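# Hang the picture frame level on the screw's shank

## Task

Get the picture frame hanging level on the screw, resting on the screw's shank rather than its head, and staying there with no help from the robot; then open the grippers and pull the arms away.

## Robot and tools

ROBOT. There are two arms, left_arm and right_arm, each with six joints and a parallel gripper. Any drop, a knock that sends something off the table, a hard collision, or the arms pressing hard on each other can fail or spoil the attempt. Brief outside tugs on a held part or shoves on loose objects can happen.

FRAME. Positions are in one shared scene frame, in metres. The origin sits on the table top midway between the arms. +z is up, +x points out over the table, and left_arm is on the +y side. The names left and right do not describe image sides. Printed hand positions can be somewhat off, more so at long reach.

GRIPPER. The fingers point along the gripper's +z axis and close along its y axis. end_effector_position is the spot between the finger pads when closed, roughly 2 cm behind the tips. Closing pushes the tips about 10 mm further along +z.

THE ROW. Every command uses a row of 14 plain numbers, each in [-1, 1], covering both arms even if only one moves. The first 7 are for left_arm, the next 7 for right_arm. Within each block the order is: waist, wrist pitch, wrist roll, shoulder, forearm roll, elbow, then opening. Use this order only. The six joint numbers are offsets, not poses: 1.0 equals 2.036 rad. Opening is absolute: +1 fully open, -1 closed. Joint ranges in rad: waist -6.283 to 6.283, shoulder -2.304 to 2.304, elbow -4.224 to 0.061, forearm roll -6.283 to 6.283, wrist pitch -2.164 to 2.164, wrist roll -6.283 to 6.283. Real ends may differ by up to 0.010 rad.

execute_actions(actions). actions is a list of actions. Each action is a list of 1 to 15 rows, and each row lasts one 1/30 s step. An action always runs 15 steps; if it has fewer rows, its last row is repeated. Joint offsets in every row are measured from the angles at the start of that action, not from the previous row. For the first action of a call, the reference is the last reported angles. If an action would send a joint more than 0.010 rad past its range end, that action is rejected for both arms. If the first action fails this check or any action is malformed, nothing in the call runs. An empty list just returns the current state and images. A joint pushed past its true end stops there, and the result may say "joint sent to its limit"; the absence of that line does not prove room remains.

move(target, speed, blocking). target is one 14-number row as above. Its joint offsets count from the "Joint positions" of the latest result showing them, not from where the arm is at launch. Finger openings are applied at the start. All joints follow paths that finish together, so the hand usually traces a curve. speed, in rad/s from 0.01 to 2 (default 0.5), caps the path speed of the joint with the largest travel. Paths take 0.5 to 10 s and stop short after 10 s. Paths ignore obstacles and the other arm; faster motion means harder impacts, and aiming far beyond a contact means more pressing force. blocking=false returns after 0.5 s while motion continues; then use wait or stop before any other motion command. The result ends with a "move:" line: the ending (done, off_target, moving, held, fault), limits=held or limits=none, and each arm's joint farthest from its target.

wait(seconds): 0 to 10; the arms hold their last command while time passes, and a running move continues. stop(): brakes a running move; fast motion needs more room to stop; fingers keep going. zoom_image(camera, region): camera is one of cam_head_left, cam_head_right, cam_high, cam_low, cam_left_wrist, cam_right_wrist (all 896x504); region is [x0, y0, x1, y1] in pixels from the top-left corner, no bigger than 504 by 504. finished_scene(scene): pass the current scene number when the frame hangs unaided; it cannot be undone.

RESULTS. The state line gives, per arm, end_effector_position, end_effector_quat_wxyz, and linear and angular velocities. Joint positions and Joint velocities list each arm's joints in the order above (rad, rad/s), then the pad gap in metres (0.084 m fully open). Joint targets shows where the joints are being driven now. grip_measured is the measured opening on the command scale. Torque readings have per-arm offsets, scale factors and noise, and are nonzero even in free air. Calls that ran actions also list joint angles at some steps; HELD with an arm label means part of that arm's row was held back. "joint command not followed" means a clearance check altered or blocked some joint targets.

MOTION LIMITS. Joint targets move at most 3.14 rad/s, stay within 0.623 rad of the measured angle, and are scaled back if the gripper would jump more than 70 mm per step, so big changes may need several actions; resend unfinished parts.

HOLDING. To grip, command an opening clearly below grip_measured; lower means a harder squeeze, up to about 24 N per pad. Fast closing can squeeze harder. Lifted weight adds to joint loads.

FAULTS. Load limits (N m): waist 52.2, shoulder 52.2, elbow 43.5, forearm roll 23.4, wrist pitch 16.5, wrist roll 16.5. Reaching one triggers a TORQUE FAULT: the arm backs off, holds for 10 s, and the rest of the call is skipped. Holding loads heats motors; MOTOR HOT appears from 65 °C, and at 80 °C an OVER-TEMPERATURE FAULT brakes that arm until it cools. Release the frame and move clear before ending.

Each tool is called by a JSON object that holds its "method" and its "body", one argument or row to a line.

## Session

{"method": "execute_actions", "body": {
  "actions": []
}}

Scene clock: 0.00 s.
left_arm: end_effector_position=(+0.6179, +0.2918, +0.2144) grip_measured=+1.00 end_effector_quat_wxyz=(-0.248, -0.052, +0.859, -0.446) end_effector_velocity=(-0.000, -0.000, +0.000) end_effector_angular_velocity=(-0.000, +0.001, +0.000) | right_arm: end_effector_position=(+0.3356, +0.1370, +0.1557) grip_measured=+1.00 end_effector_quat_wxyz=(-0.345, +0.892, -0.106, +0.271) end_effector_velocity=(+0.000, -0.000, -0.000) end_effector_angular_velocity=(-0.001, +0.000, -0.000)
Joint names: [waist, wrist pitch, wrist roll, shoulder, forearm roll, elbow]
Joint positions: left_arm=[-0.017 -1.425 -2.665 -0.935 -0.878 -1.544  0.084] | right_arm=[ 0.894  0.645  0.922 -0.643  0.298 -0.915  0.084]
Joint velocities: left_arm=[-0.    -0.001 -0.001 -0.    -0.    -0.     0.   ] | right_arm=[-0.    -0.001 -0.001  0.     0.001  0.     0.   ]
Joint torques (N m, as the arm reports them, + toward a larger angle): no reading
Motor temperatures (°C, as the motors report them): left_arm=[27 29 32 27 30 28] | right_arm=[27 32 29 25 26 26]
Joint targets: left_arm=[-0.017 -1.425 -2.665 -0.935 -0.878 -1.544] | right_arm=[0.894 0.645 0.922 -0.643 0.298 -0.915]

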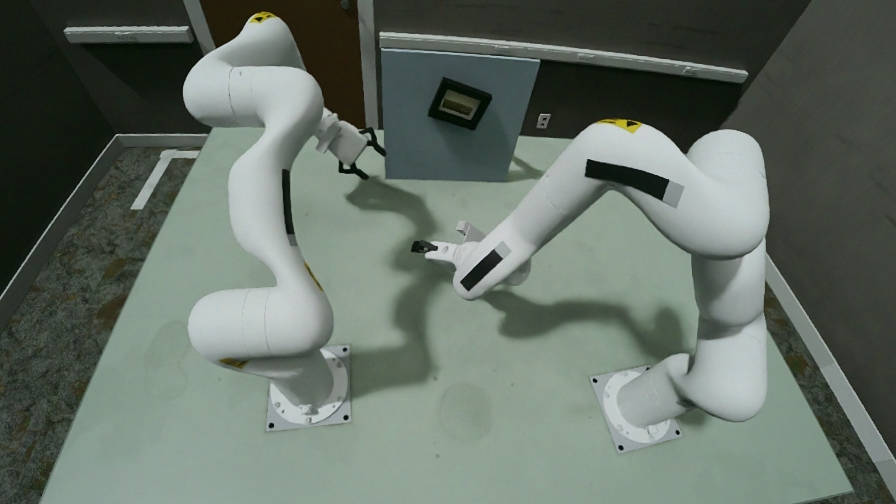

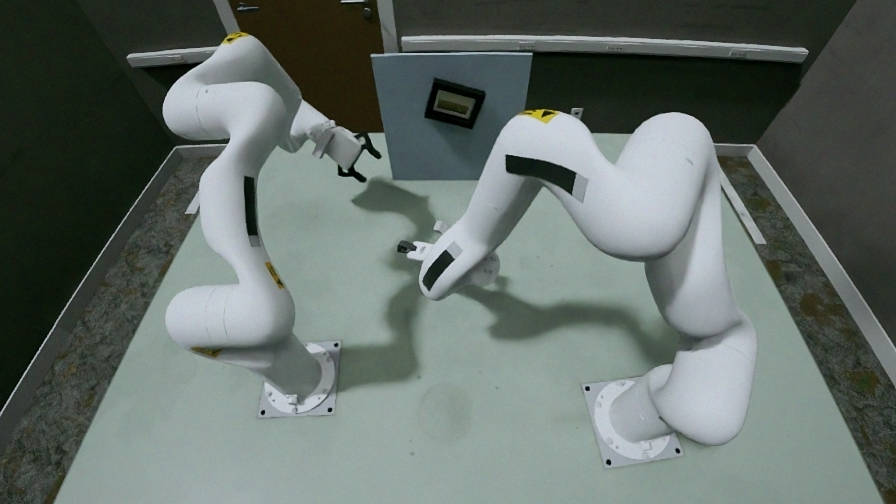

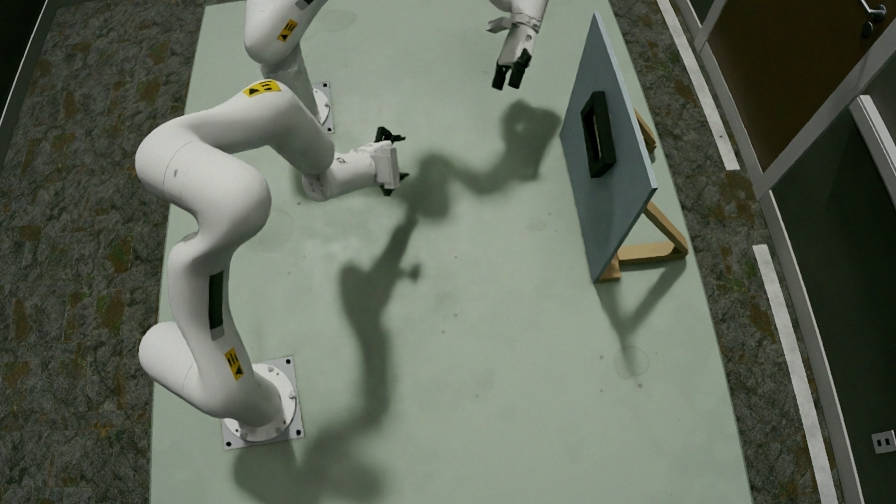

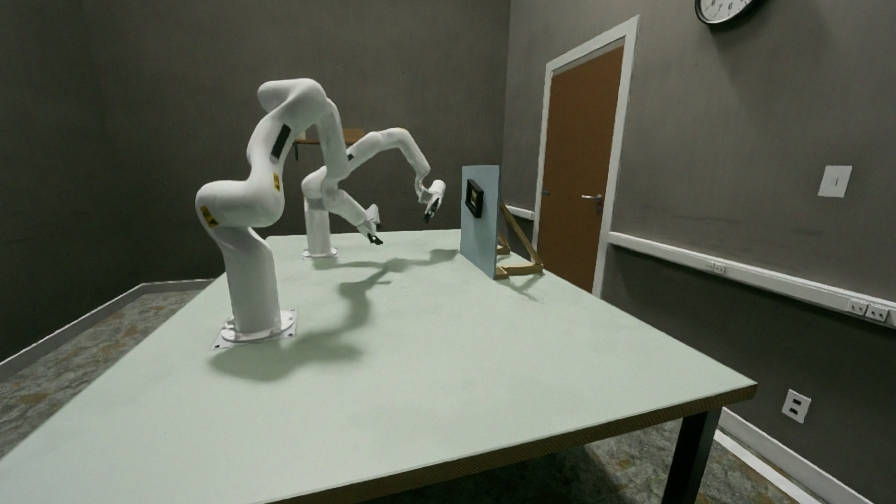

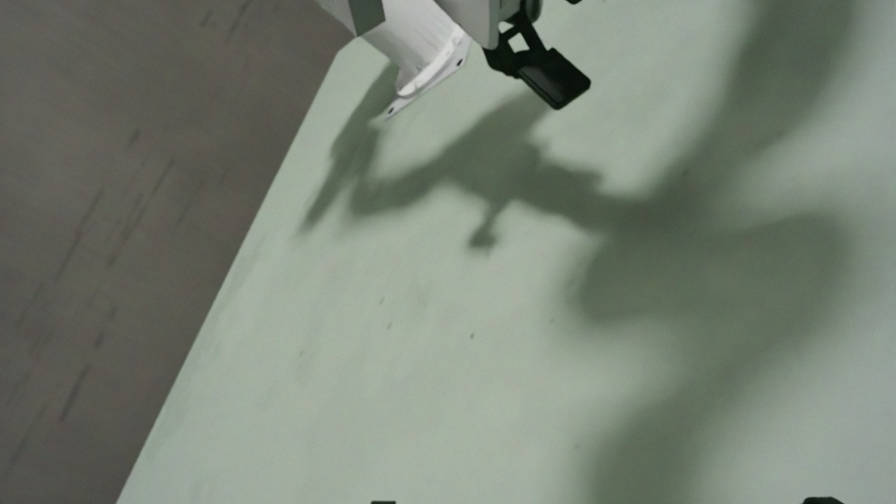

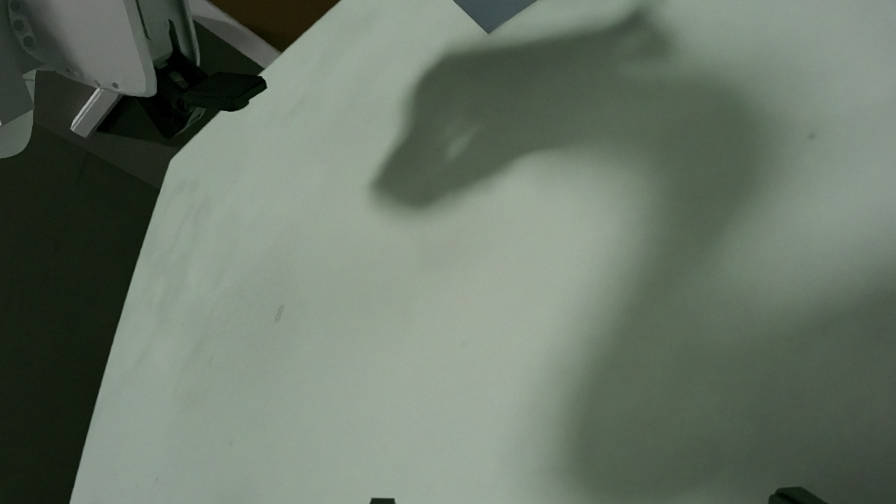

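{"method": "move", "body": {
  "target": [0,0,0,0,0,0,1, -0.227,0.170,-0.612,0.059,0.084,-0.056,1],
  "speed": 0.4
}}

Scene clock: 3.77 s.
left_arm: end_effector_position=(+0.6179, +0.2918, +0.2144) grip_measured=+1.00 end_effector_quat_wxyz=(-0.248, -0.052, +0.859, -0.446) end_effector_velocity=(-0.000, +0.000, -0.000) end_effector_angular_velocity=(+0.000, +0.000, -0.000) | right_arm: end_effector_position=(+0.6317, -0.1005, +0.3733) grip_measured=+1.00 end_effector_quat_wxyz=(-0.019, +0.741, +0.097, +0.664) end_effector_velocity=(+0.001, -0.001, +0.001) end_effector_angular_velocity=(-0.002, -0.001, -0.001)
Joint names: [waist, wrist pitch, wrist roll, shoulder, forearm roll, elbow]
Joint positions: left_arm=[-0.017 -1.425 -2.665 -0.935 -0.878 -1.544  0.084] | right_arm=[ 0.432  0.991 -0.324 -0.523  0.469 -1.029  0.084]
Joint velocities: left_arm=[ 0.001 -0.     0.     0.     0.001  0.    -0.   ] | right_arm=[-0.001 -0.001 -0.003  0.     0.    -0.001 -0.   ]
Joint torques (N m, as the arm reports them, + toward a larger angle): left_arm=[  1.3   -0.94  -0.85  38.83   0.39 -15.94] | right_arm=[ -6.88   1.33   0.17  50.95   0.65 -21.92]
Motor temperatures (°C, as the motors report them): left_arm=[27 29 32 27 30 28] | right_arm=[27 32 29 25 26 26]
Joint targets: left_arm=[-0.017 -1.425 -2.665 -0.935 -0.878 -1.544] | right_arm=[0.432 0.991 -0.324 -0.523 0.469 -1.029]
move: done; limits=none; left_arm: farthest joint: the waist, 0.000 radians from its target (0.000 radians at the start); right_arm: farthest joint: the waist, 0.000 radians from its target (0.462 radians at the start)

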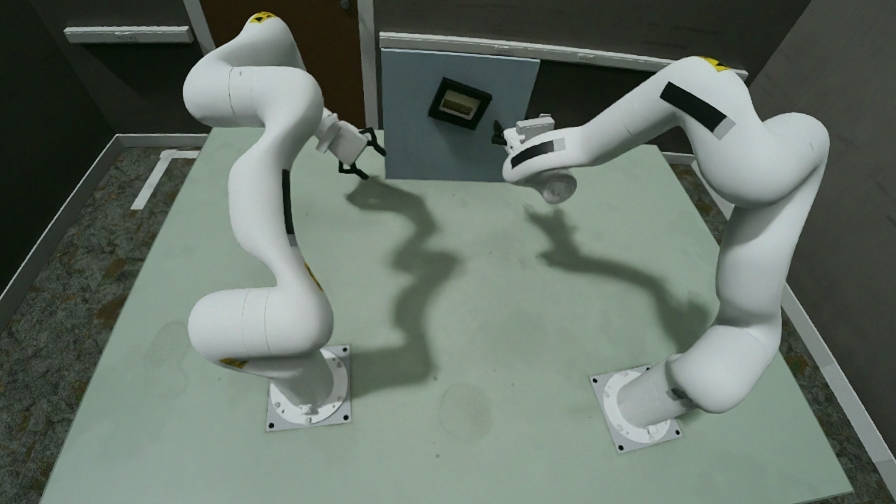

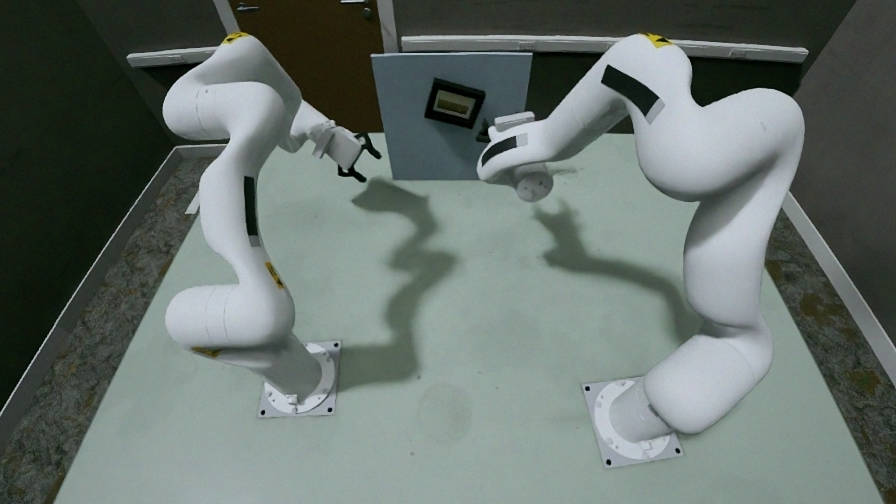

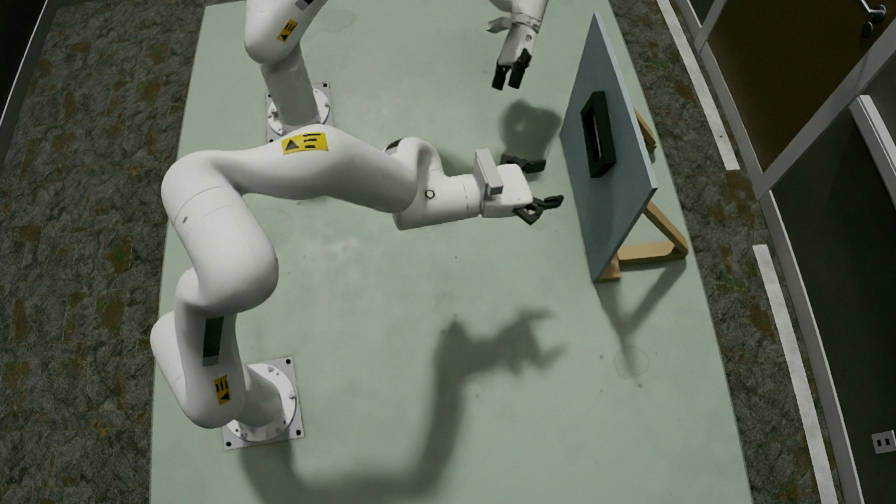

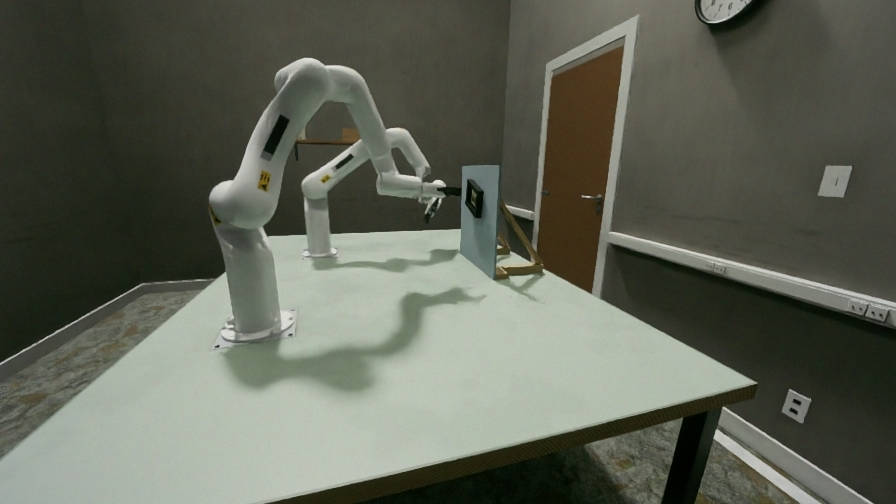

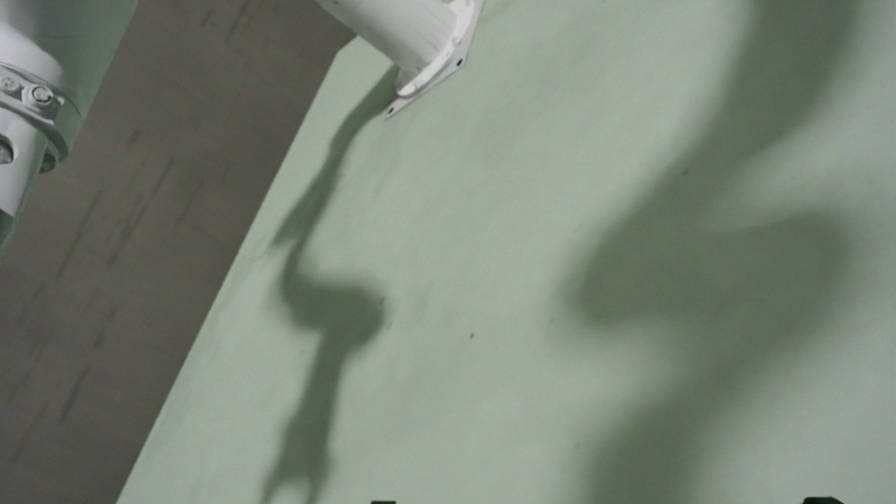

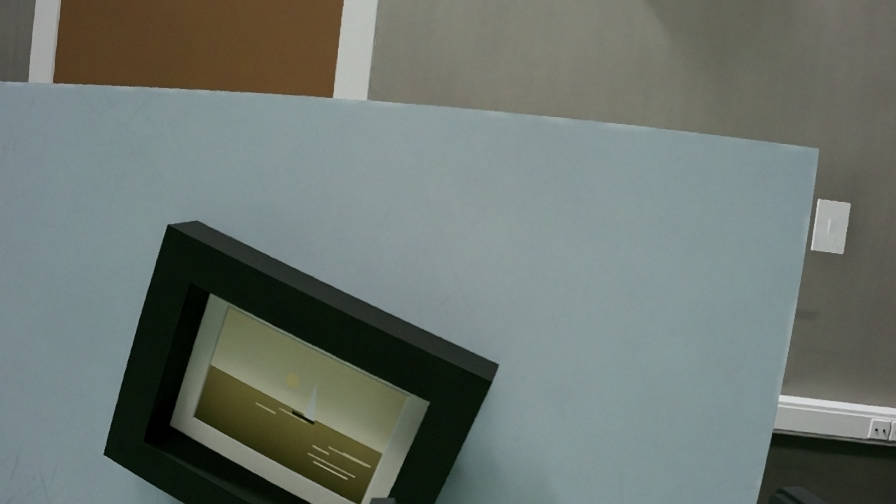

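{"method": "move", "body": {
  "target": [0,0,0,0,0,0,1, 0,0,0.2,-0.07,0,-0.1,1],
  "speed": 0.15
}}

Scene clock: 7.13 s.
left_arm: end_effector_position=(+0.6179, +0.2918, +0.2144) grip_measured=+1.00 end_effector_quat_wxyz=(-0.248, -0.052, +0.859, -0.446) end_effector_velocity=(+0.000, -0.001, -0.000) end_effector_angular_velocity=(-0.001, +0.000, +0.001) | right_arm: end_effector_position=(+0.6871, -0.0666, +0.3771) grip_measured=+1.00 end_effector_quat_wxyz=(-0.166, +0.726, -0.061, +0.665) end_effector_velocity=(-0.000, +0.000, +0.000) end_effector_angular_velocity=(+0.004, +0.000, -0.001)
Joint names: [waist, wrist pitch, wrist roll, shoulder, forearm roll, elbow]
Joint positions: left_arm=[-0.017 -1.425 -2.665 -0.935 -0.878 -1.544  0.084] | right_arm=[ 0.432  0.991  0.083 -0.665  0.469 -1.233  0.084]
Joint velocities: left_arm=[-0.001 -0.     0.    -0.001 -0.002 -0.    -0.   ] | right_arm=[ 0.     0.001  0.003  0.     0.001 -0.    -0.   ]
Joint torques (N m, as the arm reports them, + toward a larger angle): left_arm=[  1.06  -0.95  -0.88  39.01   0.28 -16.1 ] | right_arm=[ -6.64   1.3    0.15  58.22   1.18 -22.53]
Motor temperatures (°C, as the motors report them): left_arm=[27 29 32 27 30 28] | right_arm=[27 32 29 25 26 26]
Joint targets: left_arm=[-0.017 -1.425 -2.665 -0.935 -0.878 -1.544] | right_arm=[0.432 0.991 0.083 -0.666 0.469 -1.233]
move: done; limits=none; left_arm: farthest joint: the waist, 0.000 radians from its target (0.000 radians at the start); right_arm: farthest joint: the waist, 0.000 radians from its target (0.000 radians at the start)

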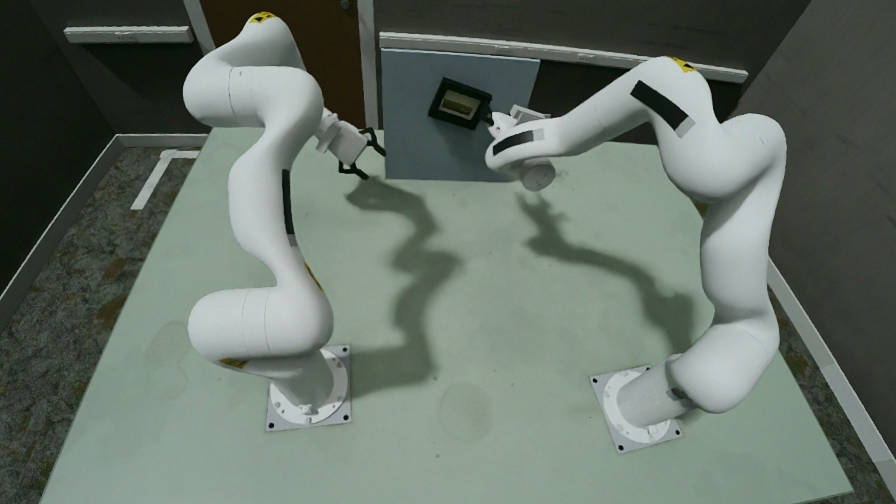

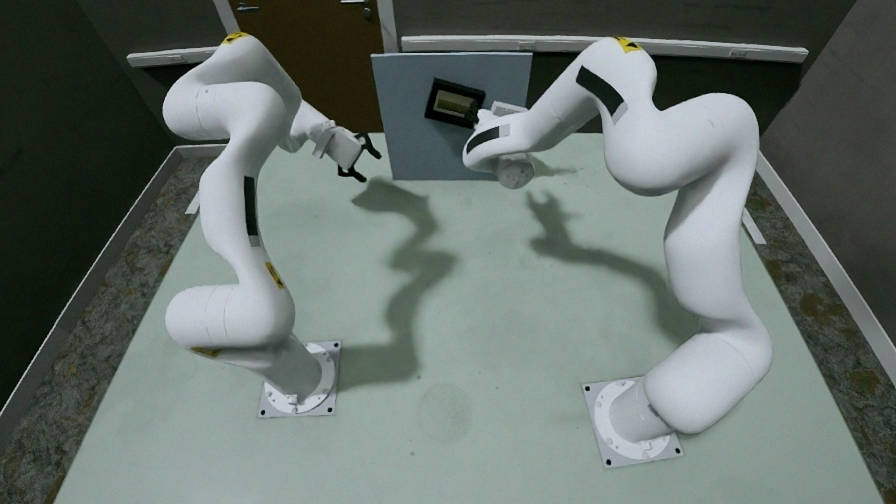

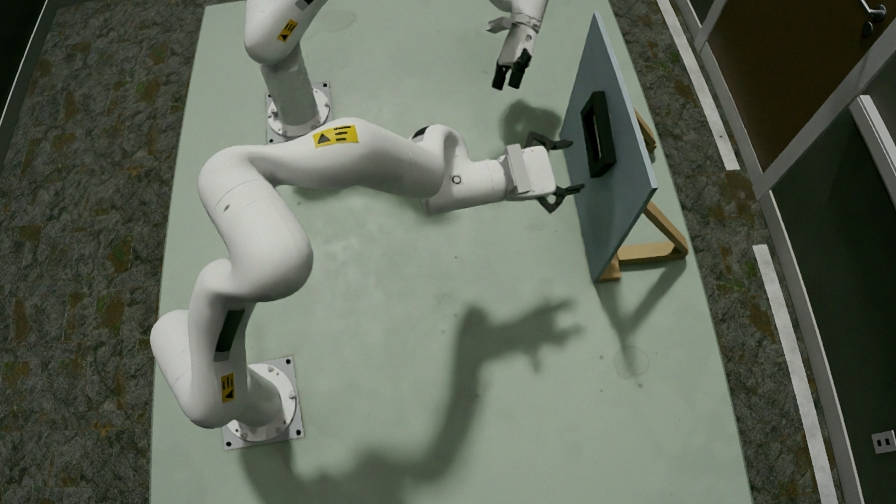

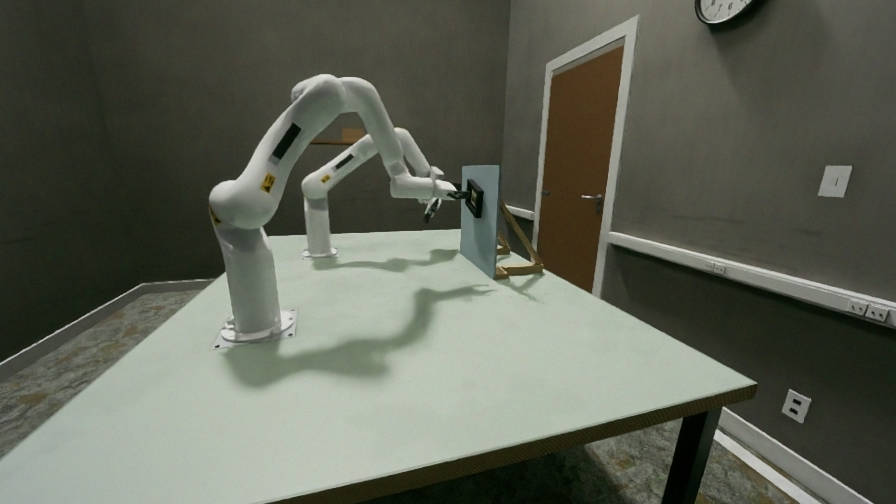

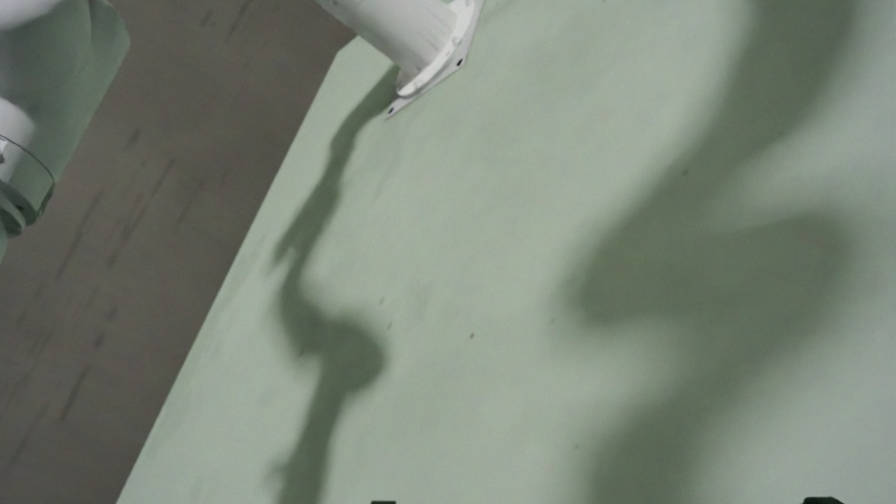

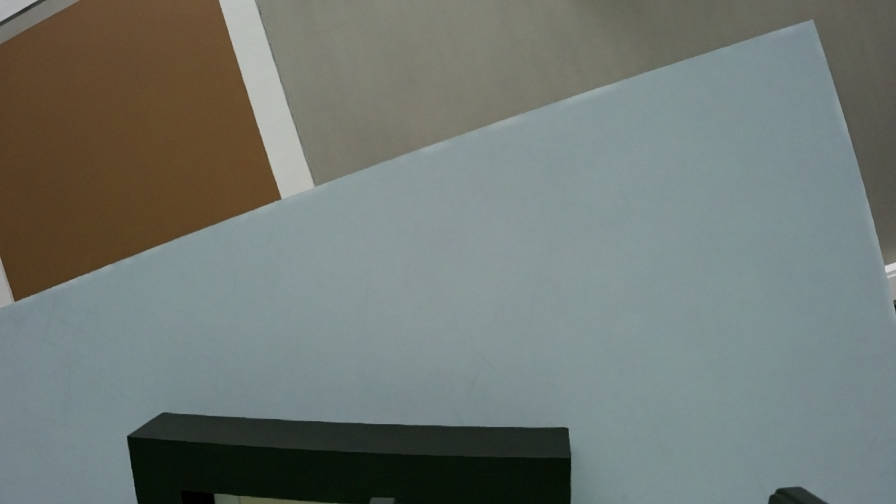

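{"method": "move", "body": {
  "target": [0,0,0,0,0,0,1, 0.004,0,0,-0.06,0,-0.09,1],
  "speed": 0.06
}}

Scene clock: 10.63 s.
left_arm: end_effector_position=(+0.6179, +0.2918, +0.2144) grip_measured=+1.00 end_effector_quat_wxyz=(-0.248, -0.052, +0.859, -0.446) end_effector_velocity=(+0.000, -0.000, -0.000) end_effector_angular_velocity=(-0.000, -0.000, +0.000) | right_arm: end_effector_position=(+0.7287, -0.0328, +0.3816) grip_measured=+1.00 end_effector_quat_wxyz=(-0.182, +0.706, -0.065, +0.681) end_effector_velocity=(+0.000, +0.001, +0.001) end_effector_angular_velocity=(+0.001, -0.002, +0.001)
Joint names: [waist, wrist pitch, wrist roll, shoulder, forearm roll, elbow]
Joint positions: left_arm=[-0.017 -1.425 -2.665 -0.935 -0.878 -1.544  0.084] | right_arm=[ 0.44   0.991  0.083 -0.788  0.469 -1.416  0.084]
Joint velocities: left_arm=[ 0.     0.     0.    -0.    -0.001  0.     0.   ] | right_arm=[ 0.001  0.001 -0.    -0.001  0.    -0.003  0.   ]
Joint torques (N m, as the arm reports them, + toward a larger angle): left_arm=[  0.01  -0.85  -0.85  39.68   0.44 -16.12] | right_arm=[ -6.8    1.37   0.14  63.04   1.16 -23.15]
Motor temperatures (°C, as the motors report them): left_arm=[27 29 32 27 30 28] | right_arm=[27 32 29 25 26 26]
Joint targets: left_arm=[-0.017 -1.425 -2.665 -0.935 -0.878 -1.544] | right_arm=[0.440 0.991 0.083 -0.788 0.469 -1.416]
move: done; limits=none; left_arm: farthest joint: the waist, 0.000 radians from its target (0.000 radians at the start); right_arm: farthest joint: the waist, 0.000 radians from its target (0.008 radians at the start)

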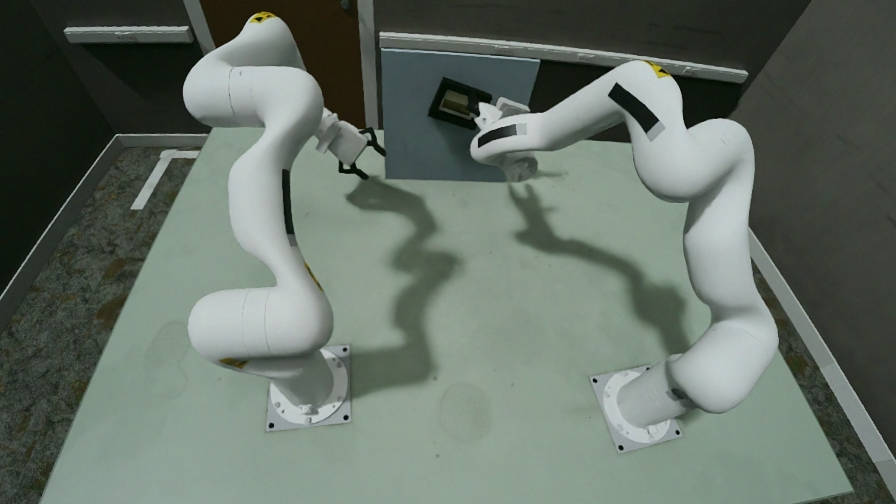

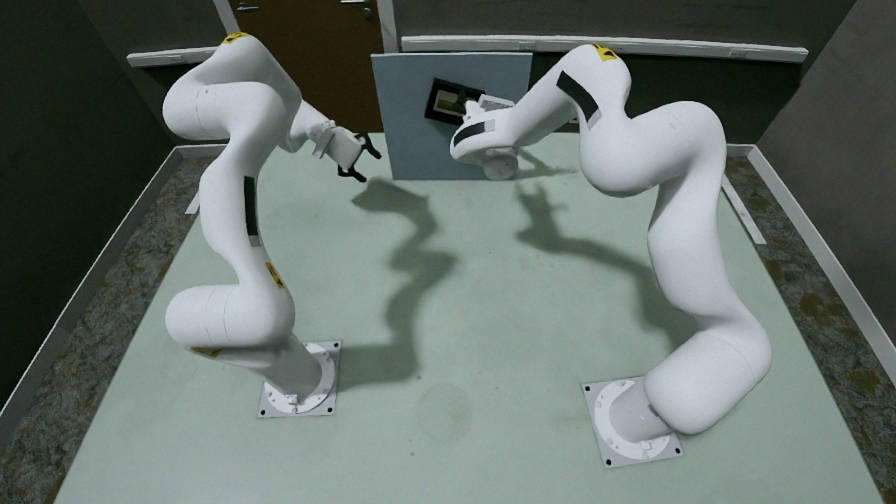

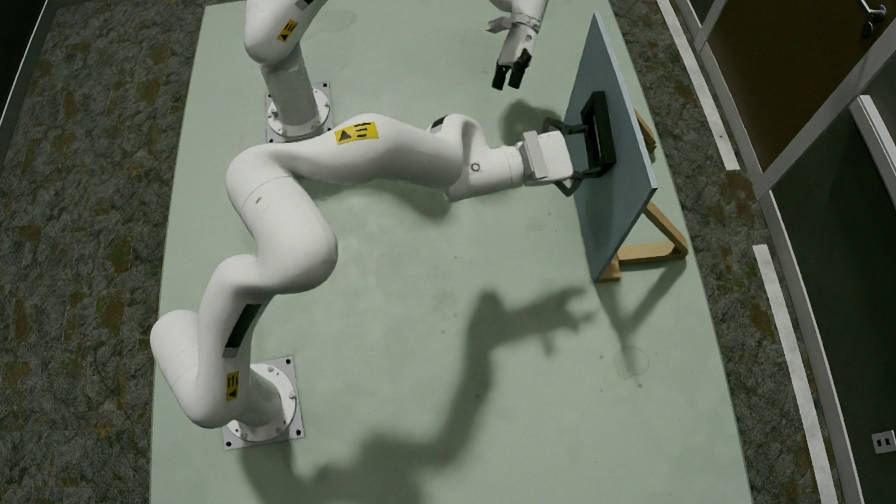

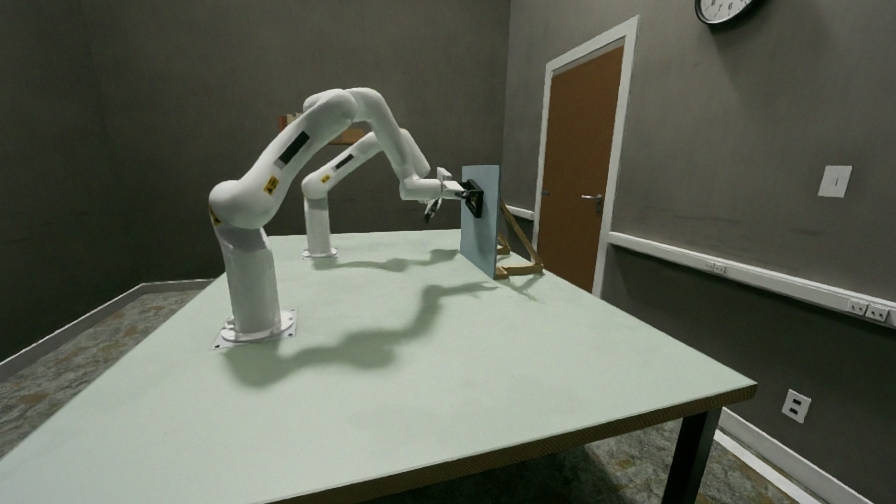

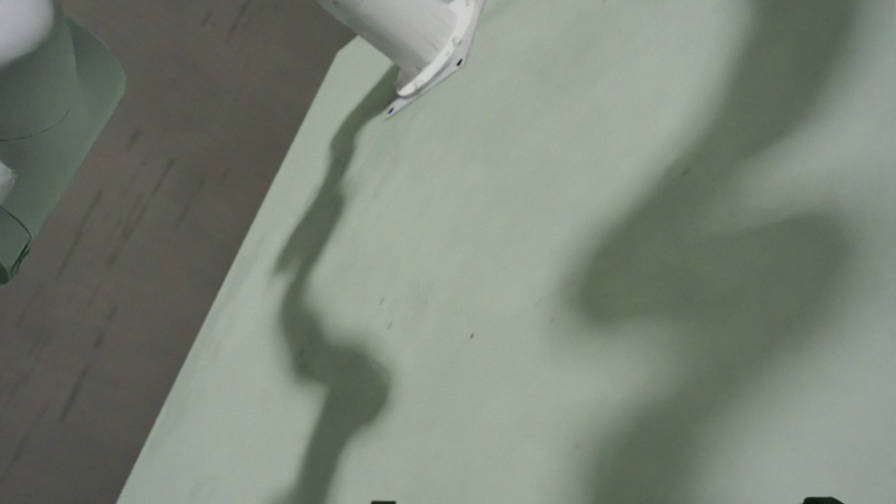

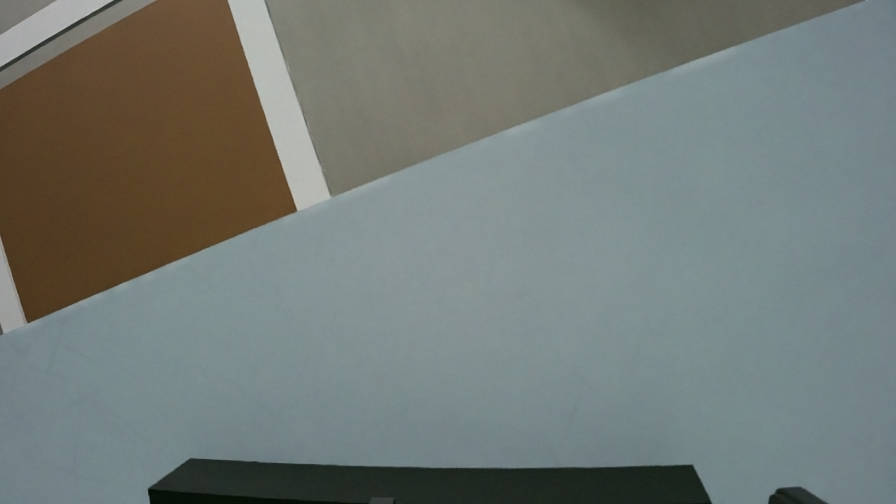

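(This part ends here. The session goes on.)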